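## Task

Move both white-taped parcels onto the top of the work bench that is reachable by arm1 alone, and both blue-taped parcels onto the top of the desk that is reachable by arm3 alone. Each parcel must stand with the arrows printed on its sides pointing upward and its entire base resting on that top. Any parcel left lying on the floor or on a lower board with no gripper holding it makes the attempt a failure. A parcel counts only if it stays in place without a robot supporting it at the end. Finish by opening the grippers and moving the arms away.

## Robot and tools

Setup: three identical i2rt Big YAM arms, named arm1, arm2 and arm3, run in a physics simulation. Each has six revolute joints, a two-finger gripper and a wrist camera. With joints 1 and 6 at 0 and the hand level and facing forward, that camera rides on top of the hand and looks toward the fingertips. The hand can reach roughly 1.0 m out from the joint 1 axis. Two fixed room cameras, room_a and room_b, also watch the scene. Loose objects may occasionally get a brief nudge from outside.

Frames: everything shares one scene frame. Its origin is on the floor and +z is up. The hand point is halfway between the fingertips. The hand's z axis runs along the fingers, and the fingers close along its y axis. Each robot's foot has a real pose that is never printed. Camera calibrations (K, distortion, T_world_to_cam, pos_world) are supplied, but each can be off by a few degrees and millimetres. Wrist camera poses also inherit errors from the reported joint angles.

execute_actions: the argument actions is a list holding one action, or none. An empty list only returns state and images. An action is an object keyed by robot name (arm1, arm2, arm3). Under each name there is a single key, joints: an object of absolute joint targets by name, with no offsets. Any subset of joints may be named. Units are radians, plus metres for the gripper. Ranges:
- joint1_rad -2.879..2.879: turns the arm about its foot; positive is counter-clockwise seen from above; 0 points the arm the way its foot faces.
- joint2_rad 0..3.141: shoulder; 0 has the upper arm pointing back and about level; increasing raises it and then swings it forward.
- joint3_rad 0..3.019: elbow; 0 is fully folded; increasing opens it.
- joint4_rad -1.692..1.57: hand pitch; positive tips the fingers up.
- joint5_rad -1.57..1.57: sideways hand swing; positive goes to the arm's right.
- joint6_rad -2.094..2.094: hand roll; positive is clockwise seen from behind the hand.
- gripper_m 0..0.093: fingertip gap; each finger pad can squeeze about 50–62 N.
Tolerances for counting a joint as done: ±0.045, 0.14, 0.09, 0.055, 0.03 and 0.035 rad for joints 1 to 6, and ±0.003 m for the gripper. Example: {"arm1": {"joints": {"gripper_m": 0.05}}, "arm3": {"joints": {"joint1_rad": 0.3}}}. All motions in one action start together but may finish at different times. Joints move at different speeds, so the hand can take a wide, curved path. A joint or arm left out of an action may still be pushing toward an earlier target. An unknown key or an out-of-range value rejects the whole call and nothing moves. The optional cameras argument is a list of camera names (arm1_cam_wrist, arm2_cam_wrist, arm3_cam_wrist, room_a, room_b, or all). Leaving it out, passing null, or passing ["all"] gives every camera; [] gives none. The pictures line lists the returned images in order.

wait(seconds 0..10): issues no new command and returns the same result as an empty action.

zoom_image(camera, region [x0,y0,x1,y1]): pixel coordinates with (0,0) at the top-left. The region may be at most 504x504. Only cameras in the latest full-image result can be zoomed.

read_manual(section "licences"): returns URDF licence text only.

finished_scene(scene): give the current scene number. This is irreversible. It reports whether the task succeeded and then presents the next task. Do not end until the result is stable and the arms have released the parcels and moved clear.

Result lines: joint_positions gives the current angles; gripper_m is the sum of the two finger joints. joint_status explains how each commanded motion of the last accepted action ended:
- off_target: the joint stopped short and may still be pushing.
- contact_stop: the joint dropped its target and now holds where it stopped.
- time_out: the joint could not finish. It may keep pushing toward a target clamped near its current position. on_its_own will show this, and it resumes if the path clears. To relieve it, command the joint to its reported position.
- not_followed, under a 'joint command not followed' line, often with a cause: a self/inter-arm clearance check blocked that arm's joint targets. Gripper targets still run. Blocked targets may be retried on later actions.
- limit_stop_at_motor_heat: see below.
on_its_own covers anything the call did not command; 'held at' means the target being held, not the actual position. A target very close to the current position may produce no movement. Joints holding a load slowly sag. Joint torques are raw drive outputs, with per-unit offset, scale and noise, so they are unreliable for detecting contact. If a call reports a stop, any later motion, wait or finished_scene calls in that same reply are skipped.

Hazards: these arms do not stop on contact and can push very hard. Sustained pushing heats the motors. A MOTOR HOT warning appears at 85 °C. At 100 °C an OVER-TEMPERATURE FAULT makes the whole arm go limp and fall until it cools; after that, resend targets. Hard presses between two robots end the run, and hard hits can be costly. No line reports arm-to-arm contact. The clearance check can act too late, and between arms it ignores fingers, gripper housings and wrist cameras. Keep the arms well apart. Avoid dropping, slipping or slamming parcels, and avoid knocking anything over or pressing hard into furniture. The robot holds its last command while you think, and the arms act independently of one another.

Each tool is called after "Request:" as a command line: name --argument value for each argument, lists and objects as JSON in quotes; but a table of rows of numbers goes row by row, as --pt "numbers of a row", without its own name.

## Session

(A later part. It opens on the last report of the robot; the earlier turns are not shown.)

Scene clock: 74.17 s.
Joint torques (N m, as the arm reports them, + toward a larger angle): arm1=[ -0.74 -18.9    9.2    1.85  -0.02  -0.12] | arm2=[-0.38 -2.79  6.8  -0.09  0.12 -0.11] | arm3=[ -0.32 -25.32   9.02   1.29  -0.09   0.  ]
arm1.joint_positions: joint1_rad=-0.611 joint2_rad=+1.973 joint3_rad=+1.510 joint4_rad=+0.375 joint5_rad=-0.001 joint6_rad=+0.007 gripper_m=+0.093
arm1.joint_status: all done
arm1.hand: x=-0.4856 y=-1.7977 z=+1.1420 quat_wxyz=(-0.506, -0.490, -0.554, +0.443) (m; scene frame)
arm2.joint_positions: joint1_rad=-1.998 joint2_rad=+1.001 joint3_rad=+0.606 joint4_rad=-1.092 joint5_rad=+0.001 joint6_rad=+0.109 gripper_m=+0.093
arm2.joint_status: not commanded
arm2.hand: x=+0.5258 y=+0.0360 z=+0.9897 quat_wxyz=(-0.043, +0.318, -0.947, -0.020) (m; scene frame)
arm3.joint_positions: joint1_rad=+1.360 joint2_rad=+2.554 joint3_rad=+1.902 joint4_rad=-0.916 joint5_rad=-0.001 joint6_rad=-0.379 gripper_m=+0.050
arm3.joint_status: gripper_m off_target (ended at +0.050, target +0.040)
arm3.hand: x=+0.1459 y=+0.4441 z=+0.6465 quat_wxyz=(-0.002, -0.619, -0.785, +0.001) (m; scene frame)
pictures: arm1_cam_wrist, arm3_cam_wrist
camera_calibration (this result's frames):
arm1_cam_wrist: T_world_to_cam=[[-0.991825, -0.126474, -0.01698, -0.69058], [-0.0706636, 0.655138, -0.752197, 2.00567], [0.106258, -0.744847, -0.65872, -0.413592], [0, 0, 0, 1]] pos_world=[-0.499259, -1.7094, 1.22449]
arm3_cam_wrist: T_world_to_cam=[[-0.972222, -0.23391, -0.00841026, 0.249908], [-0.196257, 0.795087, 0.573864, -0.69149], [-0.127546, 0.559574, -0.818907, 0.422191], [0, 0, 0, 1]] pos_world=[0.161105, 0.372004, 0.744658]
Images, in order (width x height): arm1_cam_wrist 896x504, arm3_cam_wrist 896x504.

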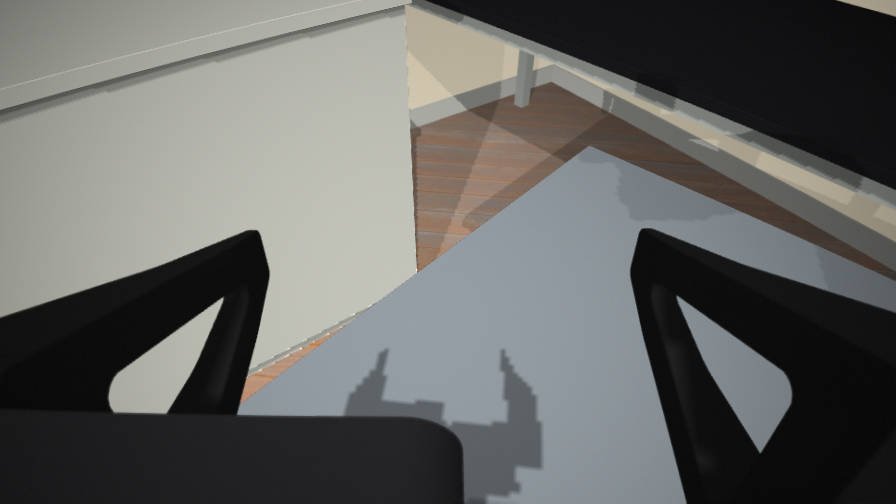

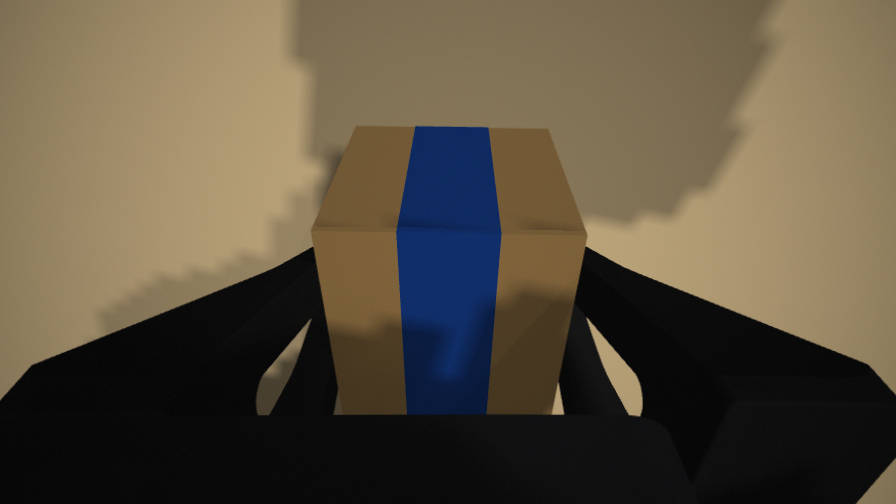

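Request:
execute_actions --actions '[{"arm1":{"joints":{"joint1_rad":2.054,"joint2_rad":2.274,"joint3_rad":1.76,"joint4_rad":-0.757,"joint6_rad":0.0}},"arm3":{"joints":{"joint1_rad":-1.31,"joint2_rad":1.796,"joint3_rad":1.16,"joint4_rad":-0.93}}}]' --cameras '["arm1_cam_wrist","arm3_cam_wrist","room_a"]'

Scene clock: 78.43 s.
Joint torques (N m, as the arm reports them, + toward a larger angle): arm1=[ -0.83 -23.37   8.82   0.78  -0.02  -0.12] | arm2=[-0.35 -2.76  6.79 -0.13  0.12 -0.11] | arm3=[  0.29 -16.05   7.52   0.68  -0.17   0.  ]
arm1.joint_positions: joint1_rad=+2.064 joint2_rad=+2.271 joint3_rad=+1.749 joint4_rad=-0.749 joint5_rad=-0.001 joint6_rad=+0.006 gripper_m=+0.093
arm1.joint_status: all done
arm1.hand: x=-0.3501 y=-0.3022 z=+0.8429 quat_wxyz=(-0.122, +0.568, -0.809, -0.091) (m; scene frame)
arm2.joint_positions: joint1_rad=-1.998 joint2_rad=+1.001 joint3_rad=+0.606 joint4_rad=-1.092 joint5_rad=+0.001 joint6_rad=+0.109 gripper_m=+0.093
arm2.joint_status: not commanded
arm2.hand: x=+0.5258 y=+0.0360 z=+0.9897 quat_wxyz=(-0.043, +0.318, -0.947, -0.020) (m; scene frame)
arm3.joint_positions: joint1_rad=-1.318 joint2_rad=+1.792 joint3_rad=+1.165 joint4_rad=-0.920 joint5_rad=+0.001 joint6_rad=-0.379 gripper_m=+0.050
arm3.joint_status: all done
arm3.hand: x=+0.0925 y=+1.5778 z=+0.8545 quat_wxyz=(+0.009, -0.906, +0.423, +0.007) (m; scene frame)
pictures: arm1_cam_wrist, arm3_cam_wrist, room_a
camera_calibration (this result's frames):
arm1_cam_wrist: T_world_to_cam=[[0.937565, -0.347619, -0.0115465, 0.231959], [-0.326735, -0.891647, 0.313384, -0.644753], [-0.119234, -0.290045, -0.949556, 0.792622], [0, 0, 0, 1]] pos_world=[-0.333633, -0.264363, 0.957373]
arm3_cam_wrist: T_world_to_cam=[[0.765238, 0.643744, 0.00199352, -1.08939], [0.532178, -0.634352, 0.560699, 0.476536], [0.362212, -0.428007, -0.828017, 1.47208], [0, 0, 0, 1]] pos_world=[0.0468386, 1.63364, 0.953886]
Images, in order (width x height): arm1_cam_wrist 896x504, arm3_cam_wrist 896x504, room_a 896x504.

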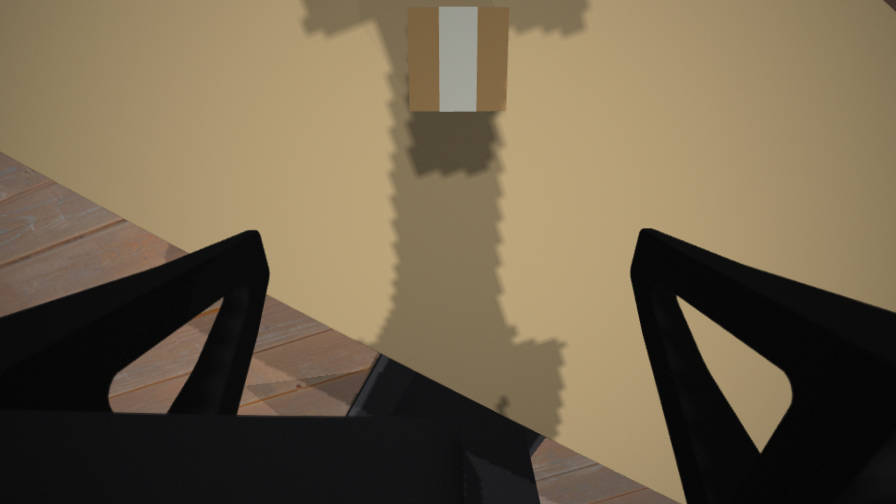

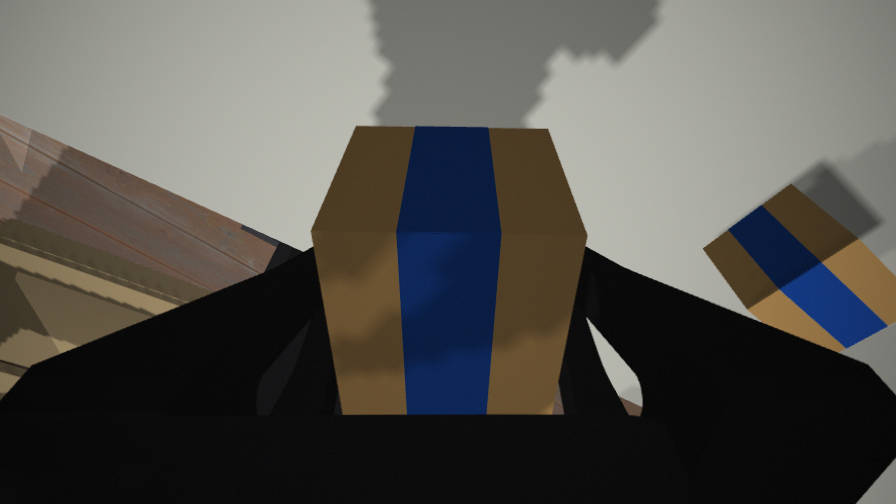

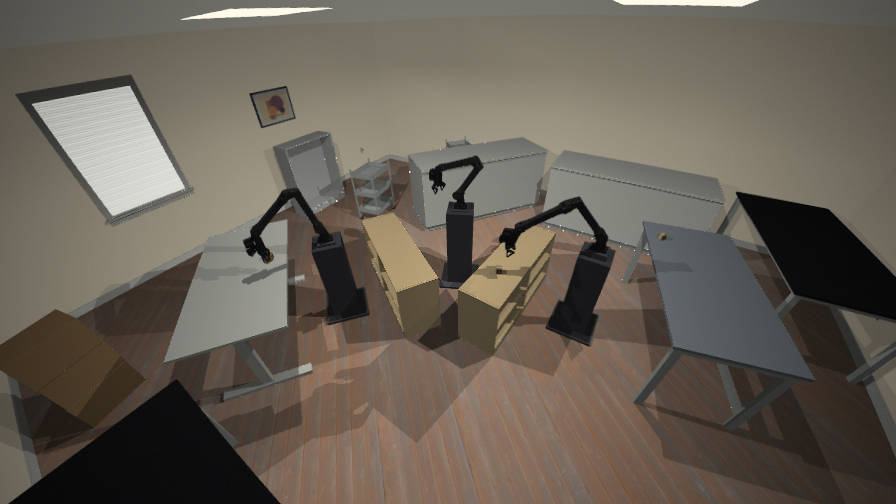

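Request:
execute_actions --actions '[{"arm1":{"joints":{"joint1_rad":2.048,"joint2_rad":2.712,"joint3_rad":2.085,"joint4_rad":-0.59}},"arm3":{"joints":{"joint2_rad":2.04,"joint3_rad":1.27,"joint4_rad":-0.765}}}]' --cameras '["arm1_cam_wrist","arm3_cam_wrist"]'

Scene clock: 80.63 s.
Joint torques (N m, as the arm reports them, + toward a larger angle): arm1=[ -0.86 -26.01   9.52   1.18   0.06  -0.14] | arm2=[-0.35 -2.81  6.81 -0.1   0.12 -0.11] | arm3=[  0.27 -19.12   8.22   1.25  -0.17   0.  ]
arm1.joint_positions: joint1_rad=+2.059 joint2_rad=+2.716 joint3_rad=+2.056 joint4_rad=-0.592 joint5_rad=-0.002 joint6_rad=+0.008 gripper_m=+0.093
arm1.joint_status: all done
arm1.hand: x=-0.3295 y=-0.2532 z=+0.6493 quat_wxyz=(-0.130, +0.564, -0.810, -0.097) (m; scene frame)
arm2.joint_positions: joint1_rad=-1.998 joint2_rad=+1.001 joint3_rad=+0.606 joint4_rad=-1.092 joint5_rad=+0.001 joint6_rad=+0.109 gripper_m=+0.093
arm2.joint_status: not commanded
arm2.hand: x=+0.5258 y=+0.0360 z=+0.9897 quat_wxyz=(-0.043, +0.318, -0.947, -0.020) (m; scene frame)
arm3.joint_positions: joint1_rad=-1.318 joint2_rad=+2.039 joint3_rad=+1.251 joint4_rad=-0.771 joint5_rad=+0.001 joint6_rad=-0.379 gripper_m=+0.050
arm3.joint_status: all done
arm3.hand: x=+0.0802 y=+1.6152 z=+0.7604 quat_wxyz=(+0.004, -0.906, +0.423, +0.003) (m; scene frame)
pictures: arm1_cam_wrist, arm3_cam_wrist
camera_calibration (this result's frames):
arm1_cam_wrist: T_world_to_cam=[[0.934979, -0.354424, -0.0140595, 0.226444], [-0.334723, -0.894736, 0.295648, -0.525581], [-0.117364, -0.271718, -0.955194, 0.634328], [0, 0, 0, 1]] pos_world=[-0.313197, -0.217641, 0.764477]
arm3_cam_wrist: T_world_to_cam=[[0.765244, 0.643737, -0.00226174, -1.10065], [0.530148, -0.628215, 0.569464, 0.54312], [0.365164, -0.436978, -0.822013, 1.42429], [0, 0, 0, 1]] pos_world=[0.034233, 1.67211, 0.859007]
Images, in order (width x height): arm1_cam_wrist 896x504, arm3_cam_wrist 896x504.

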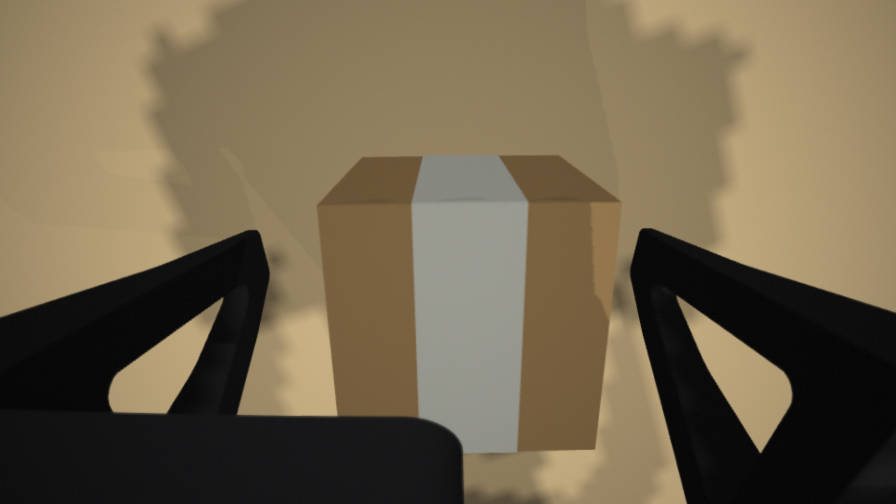

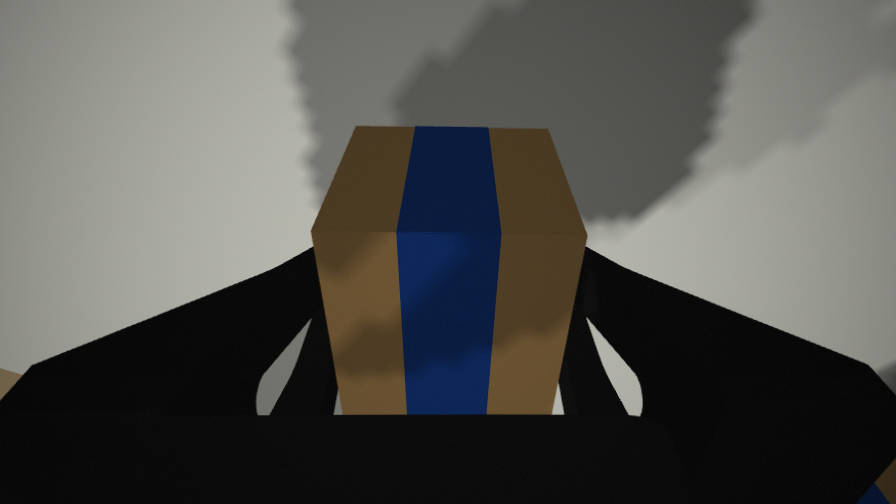

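Request:
execute_actions --actions '[{"arm1":{"joints":{"gripper_m":0.04}},"arm3":{"joints":{"joint3_rad":1.232}}}]' --cameras '["arm1_cam_wrist","arm3_cam_wrist"]'

Scene clock: 81.57 s.
Joint torques (N m, as the arm reports them, + toward a larger angle): arm1=[ -0.66 -26.4    9.49   1.13   0.05  -0.14] | arm2=[-0.33 -2.75  6.81 -0.1   0.12 -0.12] | arm3=[  0.28 -18.88   6.61   1.18  -0.17   0.  ]
arm1.joint_positions: joint1_rad=+2.059 joint2_rad=+2.716 joint3_rad=+2.056 joint4_rad=-0.592 joint5_rad=-0.002 joint6_rad=+0.008 gripper_m=+0.049
arm1.joint_status: gripper_m off_target (ended at +0.049, target +0.040)
arm1.hand: x=-0.3295 y=-0.2532 z=+0.6493 quat_wxyz=(-0.130, +0.564, -0.809, -0.096) (m; scene frame)
arm2.joint_positions: joint1_rad=-1.998 joint2_rad=+1.001 joint3_rad=+0.606 joint4_rad=-1.092 joint5_rad=+0.001 joint6_rad=+0.109 gripper_m=+0.093
arm2.joint_status: not commanded
arm2.hand: x=+0.5258 y=+0.0360 z=+0.9897 quat_wxyz=(-0.043, +0.318, -0.947, -0.020) (m; scene frame)
arm3.joint_positions: joint1_rad=-1.318 joint2_rad=+2.039 joint3_rad=+1.233 joint4_rad=-0.771 joint5_rad=+0.001 joint6_rad=-0.379 gripper_m=+0.050
arm3.joint_status: all done
arm3.hand: x=+0.0831 y=+1.6065 z=+0.7557 quat_wxyz=(-0.002, -0.906, +0.423, -0.003) (m; scene frame)
pictures: arm1_cam_wrist, arm3_cam_wrist
camera_calibration (this result's frames):
arm1_cam_wrist: T_world_to_cam=[[0.935109, -0.354086, -0.0139379, 0.226493], [-0.334434, -0.894846, 0.295643, -0.525511], [-0.117156, -0.271797, -0.955197, 0.634379], [0, 0, 0, 1]] pos_world=[-0.313223, -0.21763, 0.764477]
arm3_cam_wrist: T_world_to_cam=[[0.765282, 0.643635, -0.00878554, -1.09218], [0.526976, -0.61862, 0.582758, 0.513636], [0.369648, -0.450604, -0.812599, 1.43002], [0, 0, 0, 1]] pos_world=[0.0365523, 1.66508, 0.853109]
Images, in order (width x height): arm1_cam_wrist 896x504, arm3_cam_wrist 896x504.

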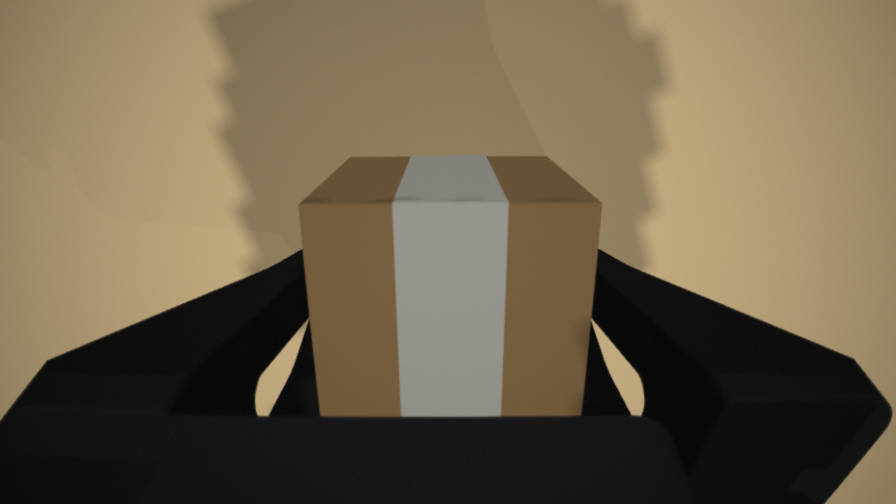

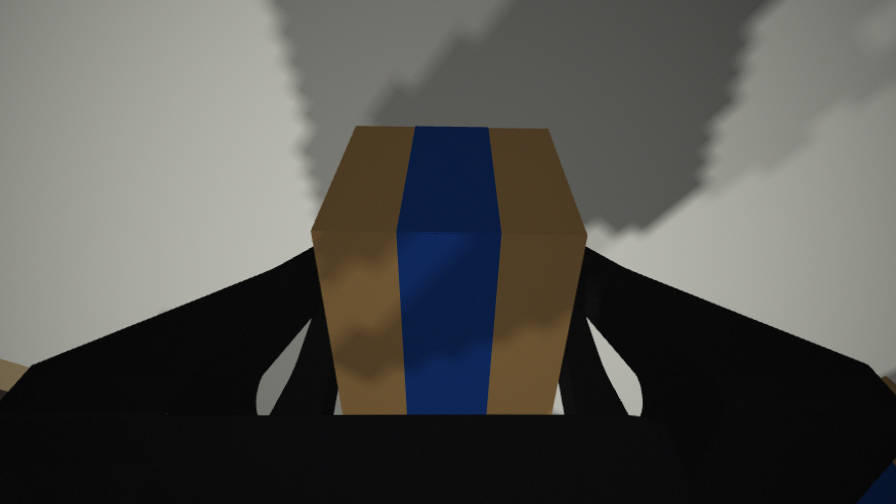

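Request:
execute_actions --actions '[{"arm1":{"joints":{"joint1_rad":-0.805,"joint2_rad":2.16,"joint3_rad":1.785,"joint4_rad":-0.885}},"arm3":{"joints":{"gripper_m":0.093}}}]' --cameras '["arm1_cam_wrist","arm3_cam_wrist"]'

Scene clock: 84.60 s.
Joint torques (N m, as the arm reports them, + toward a larger angle): arm1=[  0.95 -20.8    8.33   0.86  -0.1   -0.12] | arm2=[-0.32 -2.81  6.81 -0.12  0.12 -0.12] | arm3=[  0.28 -18.72   6.65   1.2   -0.17   0.  ]
arm1.joint_positions: joint1_rad=-0.817 joint2_rad=+2.139 joint3_rad=+1.790 joint4_rad=-0.878 joint5_rad=+0.001 joint6_rad=+0.006 gripper_m=+0.049
arm1.joint_status: all done
arm1.hand: x=-0.6469 y=-1.7058 z=+0.9341 quat_wxyz=(-0.113, -0.726, -0.667, +0.124) (m; scene frame)
arm2.joint_positions: joint1_rad=-1.998 joint2_rad=+1.001 joint3_rad=+0.606 joint4_rad=-1.092 joint5_rad=+0.001 joint6_rad=+0.109 gripper_m=+0.093
arm2.joint_status: not commanded
arm2.hand: x=+0.5258 y=+0.0360 z=+0.9897 quat_wxyz=(-0.043, +0.318, -0.947, -0.020) (m; scene frame)
arm3.joint_positions: joint1_rad=-1.318 joint2_rad=+2.039 joint3_rad=+1.233 joint4_rad=-0.771 joint5_rad=+0.001 joint6_rad=-0.379 gripper_m=+0.093
arm3.joint_status: all done
arm3.hand: x=+0.0831 y=+1.6065 z=+0.7557 quat_wxyz=(-0.002, -0.906, +0.423, -0.003) (m; scene frame)
pictures: arm1_cam_wrist, arm3_cam_wrist
camera_calibration (this result's frames):
arm1_cam_wrist: T_world_to_cam=[[-0.995509, 0.0946405, -0.00202147, -0.481702], [0.0902008, 0.954854, 0.28305, 1.42601], [0.0287182, 0.281596, -0.959103, 1.51641], [0, 0, 0, 1]] pos_world=[-0.651714, -1.74306, 1.04979]
arm3_cam_wrist: T_world_to_cam=[[0.765282, 0.643635, -0.00878554, -1.09218], [0.526976, -0.61862, 0.582758, 0.513636], [0.369648, -0.450604, -0.812599, 1.43002], [0, 0, 0, 1]] pos_world=[0.0365523, 1.66508, 0.853109]
Images, in order (width x height): arm1_cam_wrist 896x504, arm3_cam_wrist 896x504.

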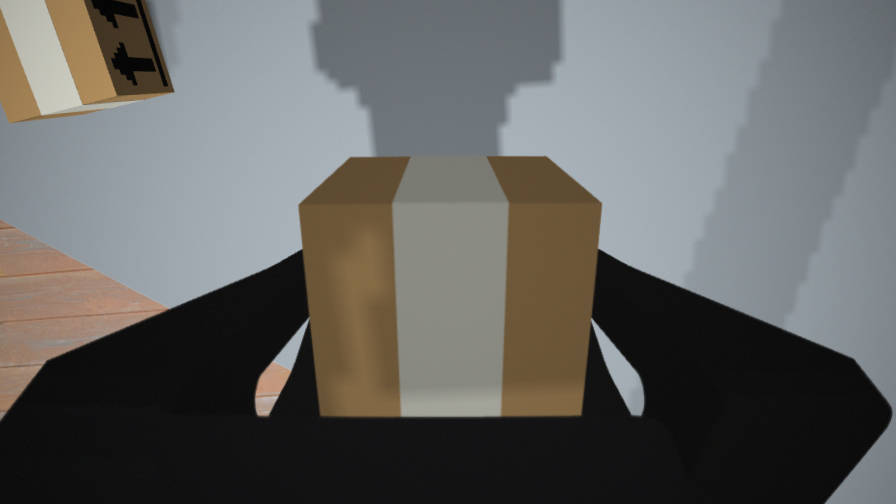

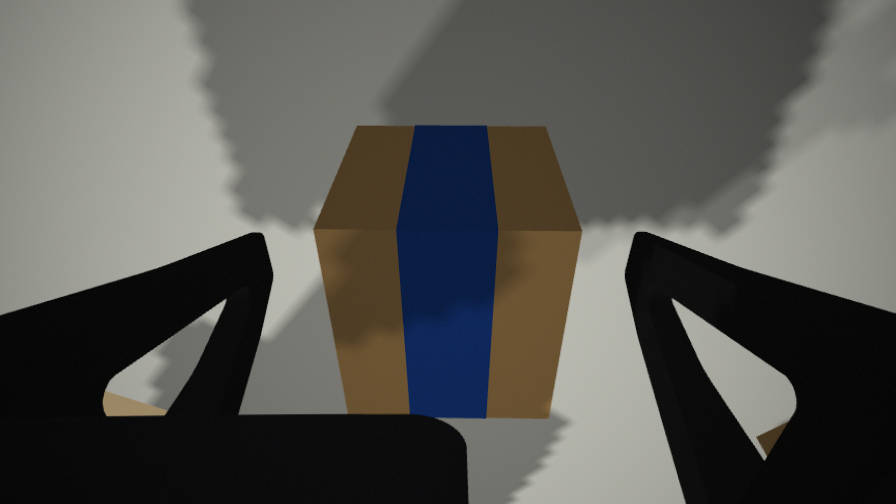

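Request:
execute_actions --actions '[{"arm1":{"joints":{"joint2_rad":2.343,"joint4_rad":-0.68}},"arm3":{"joints":{"joint2_rad":1.5}}}]' --cameras '["arm1_cam_wrist","arm3_cam_wrist"]'

Scene clock: 86.37 s.
Joint torques (N m, as the arm reports them, + toward a larger angle): arm1=[  0.53 -23.31   8.25   1.39  -0.11  -0.12] | arm2=[-0.34 -2.84  6.81 -0.11  0.11 -0.11] | arm3=[  0.31 -11.55  11.11   2.2   -0.16   0.02]
arm1.joint_positions: joint1_rad=-0.816 joint2_rad=+2.336 joint3_rad=+1.777 joint4_rad=-0.688 joint5_rad=+0.001 joint6_rad=+0.007 gripper_m=+0.049
arm1.joint_status: all done
arm1.hand: x=-0.6476 y=-1.7152 z=+0.8033 quat_wxyz=(-0.106, -0.727, -0.668, +0.117) (m; scene frame)
arm2.joint_positions: joint1_rad=-1.998 joint2_rad=+1.001 joint3_rad=+0.606 joint4_rad=-1.092 joint5_rad=+0.001 joint6_rad=+0.109 gripper_m=+0.093
arm2.joint_status: not commanded
arm2.hand: x=+0.5258 y=+0.0360 z=+0.9897 quat_wxyz=(-0.043, +0.318, -0.947, -0.020) (m; scene frame)
arm3.joint_positions: joint1_rad=-1.318 joint2_rad=+1.474 joint3_rad=+1.220 joint4_rad=-0.770 joint5_rad=+0.001 joint6_rad=-0.379 gripper_m=+0.093
arm3.joint_status: all done
arm3.hand: x=+0.0721 y=+1.6391 z=+1.0473 quat_wxyz=(+0.197, -0.873, +0.407, +0.184) (m; scene frame)
pictures: arm1_cam_wrist, arm3_cam_wrist
camera_calibration (this result's frames):
arm1_cam_wrist: T_world_to_cam=[[-0.995492, 0.0948284, -0.00154779, -0.481792], [0.0899006, 0.948708, 0.303103, 1.44517], [0.0302112, 0.301598, -0.952957, 1.42397], [0, 0, 0, 1]] pos_world=[-0.652561, -1.75482, 0.918205]
arm3_cam_wrist: T_world_to_cam=[[0.7809, 0.595802, 0.18766, -1.23066], [0.587961, -0.802524, 0.101279, 1.17095], [0.210944, 0.0312483, -0.976999, 1.07948], [0, 0, 0, 1]] pos_world=[0.0448393, 1.63922, 1.16701]
Images, in order (width x height): arm1_cam_wrist 896x504, arm3_cam_wrist 896x504.

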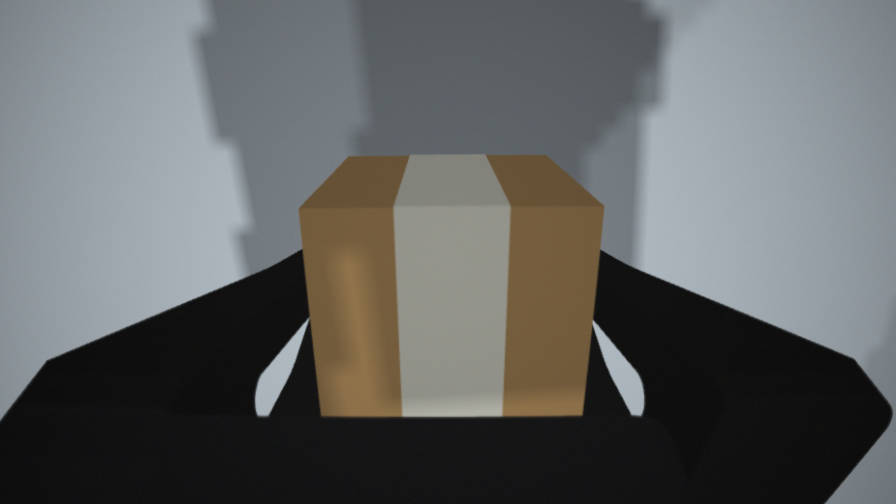

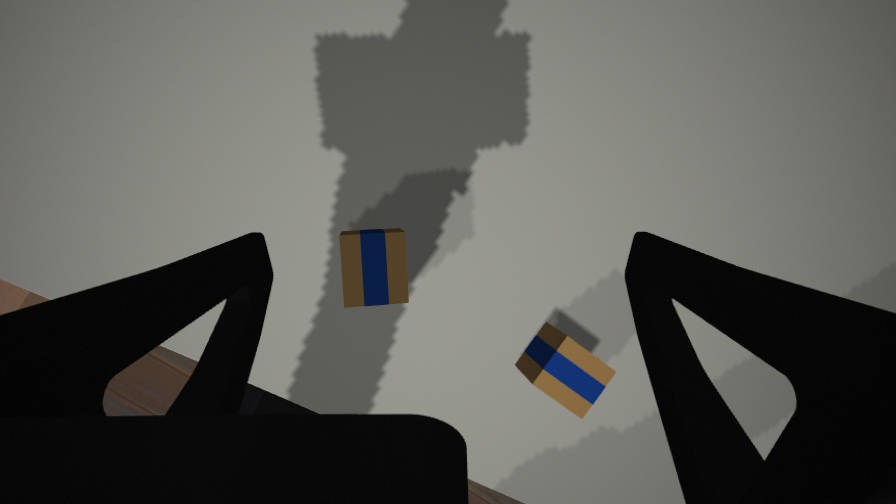

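Request:
execute_actions --actions '[{"arm1":{"joints":{"gripper_m":0.093}},"arm3":{"joints":{"joint1_rad":-1.0}}}]' --cameras '["arm1_cam_wrist","arm3_cam_wrist"]'

Request:
execute_actions --actions '[{"arm1":{"joints":{"joint2_rad":1.85}}}]'

Scene clock: 87.77 s.
Joint torques (N m, as the arm reports them, + toward a larger angle): arm1=[  0.84 -23.19   8.34   1.37  -0.1   -0.12] | arm2=[-0.32 -2.87  6.79 -0.1   0.12 -0.11] | arm3=[ -1.18 -11.73  11.11   2.19  -0.05   0.01]
arm1.joint_positions: joint1_rad=-0.816 joint2_rad=+2.336 joint3_rad=+1.777 joint4_rad=-0.688 joint5_rad=+0.001 joint6_rad=+0.007 gripper_m=+0.093
arm1.joint_status: all done
arm1.hand: x=-0.6476 y=-1.7152 z=+0.8033 quat_wxyz=(-0.106, -0.727, -0.668, +0.117) (m; scene frame)
arm2.joint_positions: joint1_rad=-1.998 joint2_rad=+1.001 joint3_rad=+0.606 joint4_rad=-1.092 joint5_rad=+0.001 joint6_rad=+0.109 gripper_m=+0.093
arm2.joint_status: not commanded
arm2.hand: x=+0.5258 y=+0.0360 z=+0.9897 quat_wxyz=(-0.043, +0.318, -0.947, -0.020) (m; scene frame)
arm3.joint_positions: joint1_rad=-0.997 joint2_rad=+1.474 joint3_rad=+1.220 joint4_rad=-0.770 joint5_rad=-0.001 joint6_rad=-0.379 gripper_m=+0.093
arm3.joint_status: all done
arm3.hand: x=-0.0846 y=+1.5579 z=+1.0472 quat_wxyz=(+0.164, -0.927, +0.262, +0.214) (m; scene frame)
pictures: arm1_cam_wrist, arm3_cam_wrist
camera_calibration (this result's frames):
arm1_cam_wrist: T_world_to_cam=[[-0.995492, 0.0948284, -0.00154779, -0.481792], [0.0899006, 0.948708, 0.303103, 1.44517], [0.0302112, 0.301598, -0.952957, 1.42397], [0, 0, 0, 1]] pos_world=[-0.652561, -1.75482, 0.918205]
arm3_cam_wrist: T_world_to_cam=[[0.55211, 0.81295, 0.185168, -1.41493], [0.812252, -0.574559, 0.100642, 0.862406], [0.188207, 0.0948378, -0.97754, 1.01456], [0, 0, 0, 1]] pos_world=[-0.110242, 1.54955, 1.16698]
Images, in order (width x height): arm1_cam_wrist 896x504, arm3_cam_wrist 896x504.

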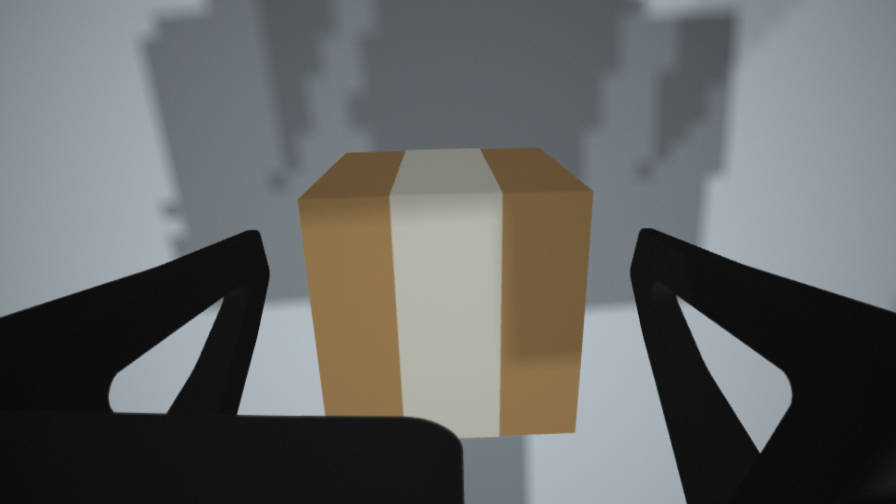

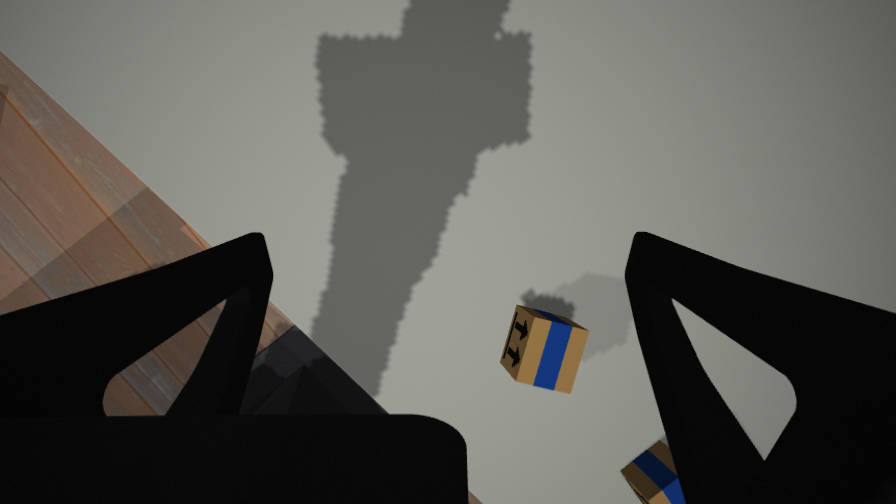

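Scene clock: 89.50 s.
Joint torques (N m, as the arm reports them, + toward a larger angle): arm1=[  0.96 -18.57  10.05   1.72  -0.12  -0.12] | arm2=[-0.32 -2.83  6.79 -0.12  0.12 -0.11] | arm3=[ -0.55 -11.66  11.12   2.18  -0.06   0.01]
arm1.joint_positions: joint1_rad=-0.816 joint2_rad=+1.830 joint3_rad=+1.784 joint4_rad=-0.679 joint5_rad=+0.001 joint6_rad=+0.007 gripper_m=+0.093
arm1.joint_status: all done
arm1.hand: x=-0.6477 y=-1.7330 z=+1.1805 quat_wxyz=(-0.276, -0.672, -0.618, +0.299) (m; scene frame)
arm2.joint_positions: joint1_rad=-1.998 joint2_rad=+1.001 joint3_rad=+0.606 joint4_rad=-1.092 joint5_rad=+0.001 joint6_rad=+0.109 gripper_m=+0.093
arm2.joint_status: not commanded
arm2.hand: x=+0.5258 y=+0.0360 z=+0.9897 quat_wxyz=(-0.043, +0.318, -0.947, -0.020) (m; scene frame)
arm3.joint_positions: joint1_rad=-0.997 joint2_rad=+1.474 joint3_rad=+1.220 joint4_rad=-0.770 joint5_rad=-0.001 joint6_rad=-0.379 gripper_m=+0.093
arm3.joint_status: not commanded
arm3.hand: x=-0.0846 y=+1.5579 z=+1.0472 quat_wxyz=(+0.164, -0.927, +0.262, +0.214) (m; scene frame)
pictures: arm1_cam_wrist, arm2_cam_wrist, arm3_cam_wrist, room_a, room_b
camera_calibration (this result's frames):
arm1_cam_wrist: T_world_to_cam=[[-0.995888, 0.0900696, -0.00975781, -0.478462], [0.0900845, 0.973062, -0.212217, 1.99844], [-0.00961935, -0.212223, -0.977174, 0.901184], [0, 0, 0, 1]] pos_world=[-0.647854, -1.71025, 1.30005]
arm2_cam_wrist: T_world_to_cam=[[0.603757, -0.797167, -0.00181398, -0.290261], [-0.686566, -0.521144, 0.506987, -0.116305], [-0.405099, -0.304851, -0.861952, 1.19805], [0, 0, 0, 1]] pos_world=[0.580724, 0.07323, 1.0911]
arm3_cam_wrist: T_world_to_cam=[[0.55211, 0.81295, 0.185168, -1.41493], [0.812252, -0.574559, 0.100642, 0.862406], [0.188207, 0.0948378, -0.97754, 1.01456], [0, 0, 0, 1]] pos_world=[-0.110242, 1.54955, 1.16698]
Images, in order (width x height): arm1_cam_wrist 896x504, arm2_cam_wrist 896x504, arm3_cam_wrist 896x504, room_a 896x504, room_b 896x504.

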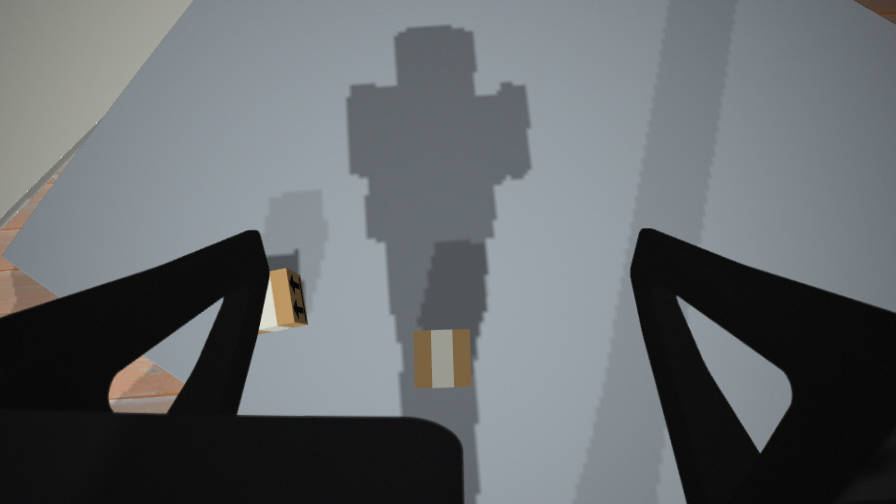

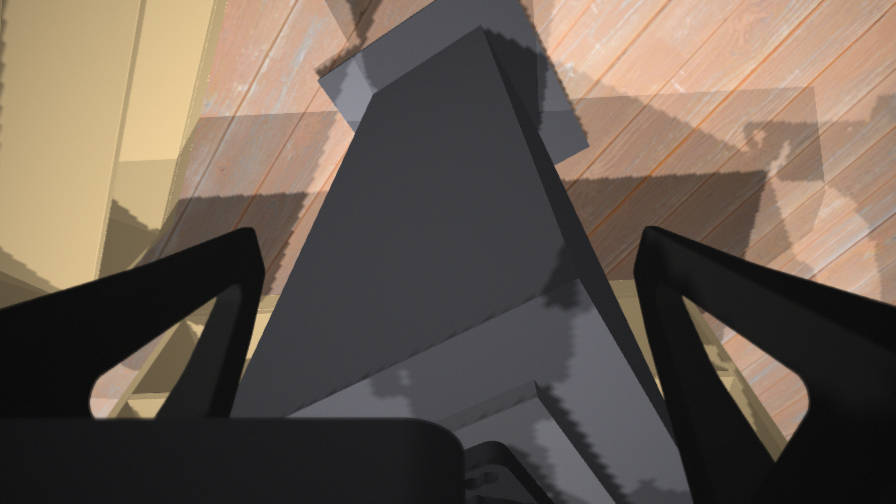

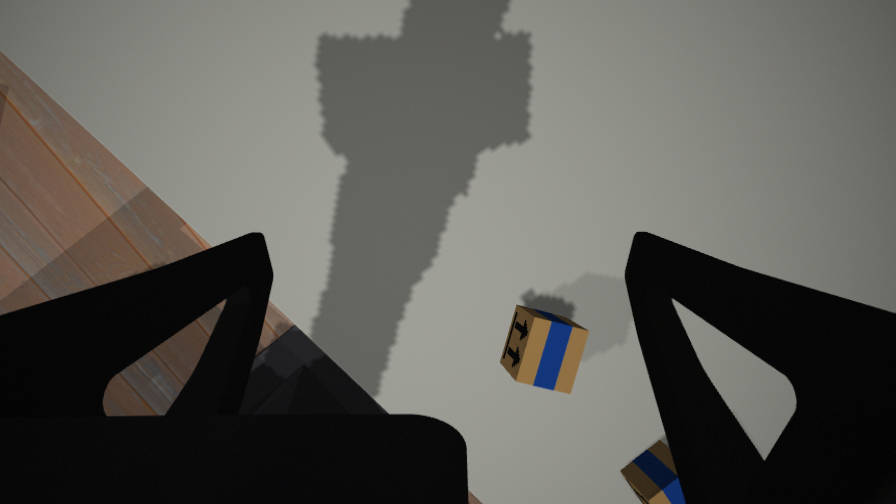

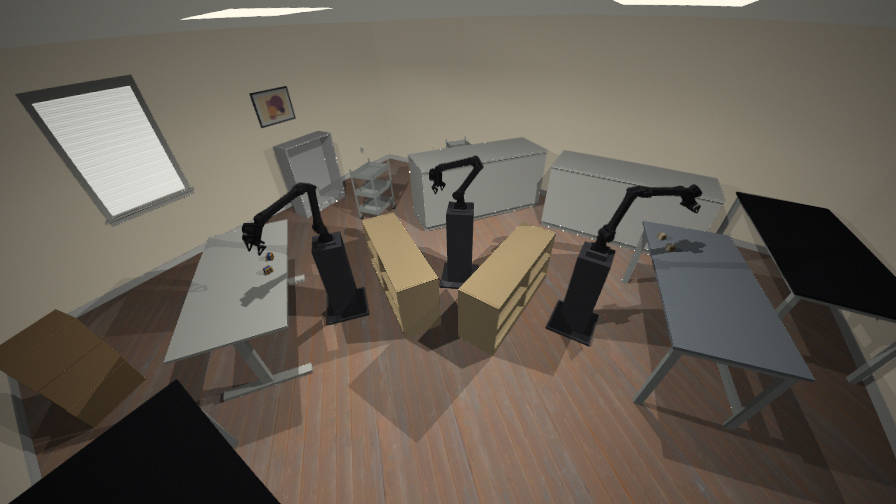

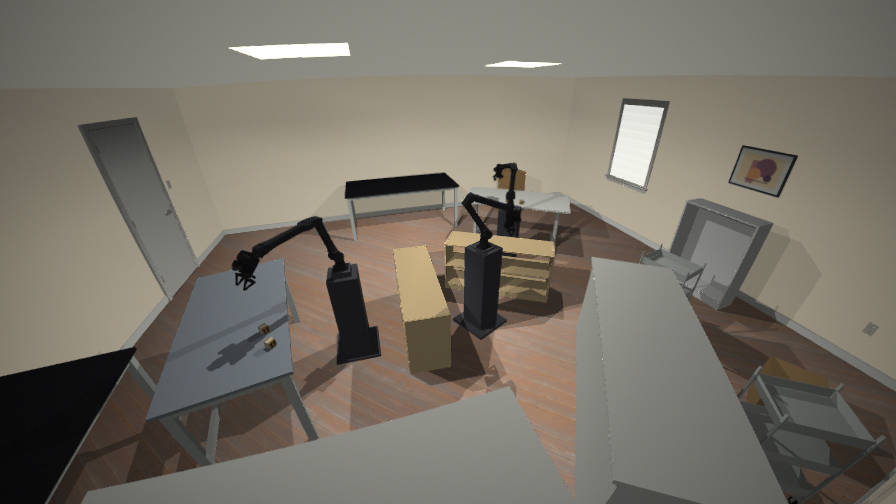

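Request:
zoom_image --camera "room_b" --region '[240, 310, 300, 360]'

Request:
zoom_image --camera "arm3_cam_wrist" --region '[480, 290, 700, 504]'

Request:
zoom_image --camera "room_a" --region '[245, 245, 295, 285]'

Region (240, 310, 300, 360) of room_b's 896x504 image, scaled by 8.400, with more detail than that image has.

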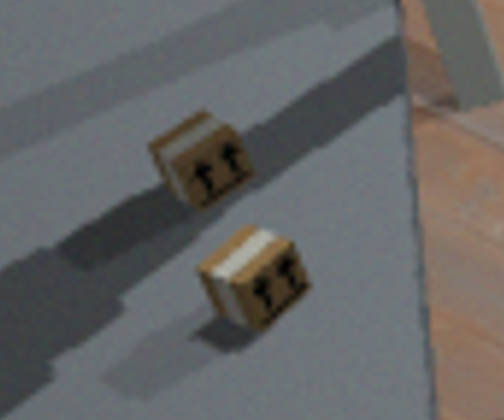

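Region (480, 290, 700, 504) of arm3_cam_wrist's 896x504 image, scaled by 2.291, with more detail than that image has; it fills the top 490 rows of this view, and the rest is white.

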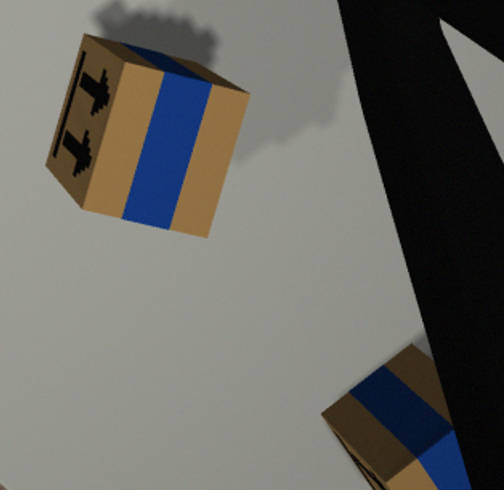

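Region (245, 245, 295, 285) of room_a's 896x504 image, scaled by 10.080, with more detail than that image has; it fills the top 403 rows of this view, and the rest is white.

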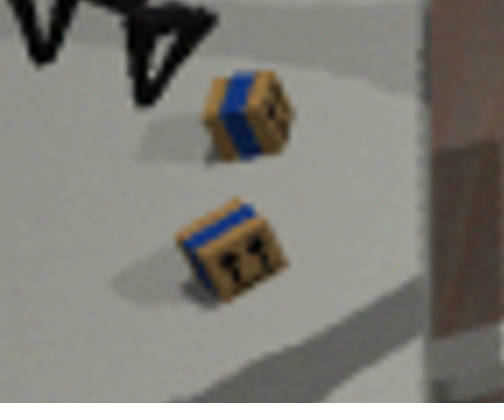

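All upright. Finishing scene 1.

Request:
finished_scene --scene 1

The scene is finished: the task was done.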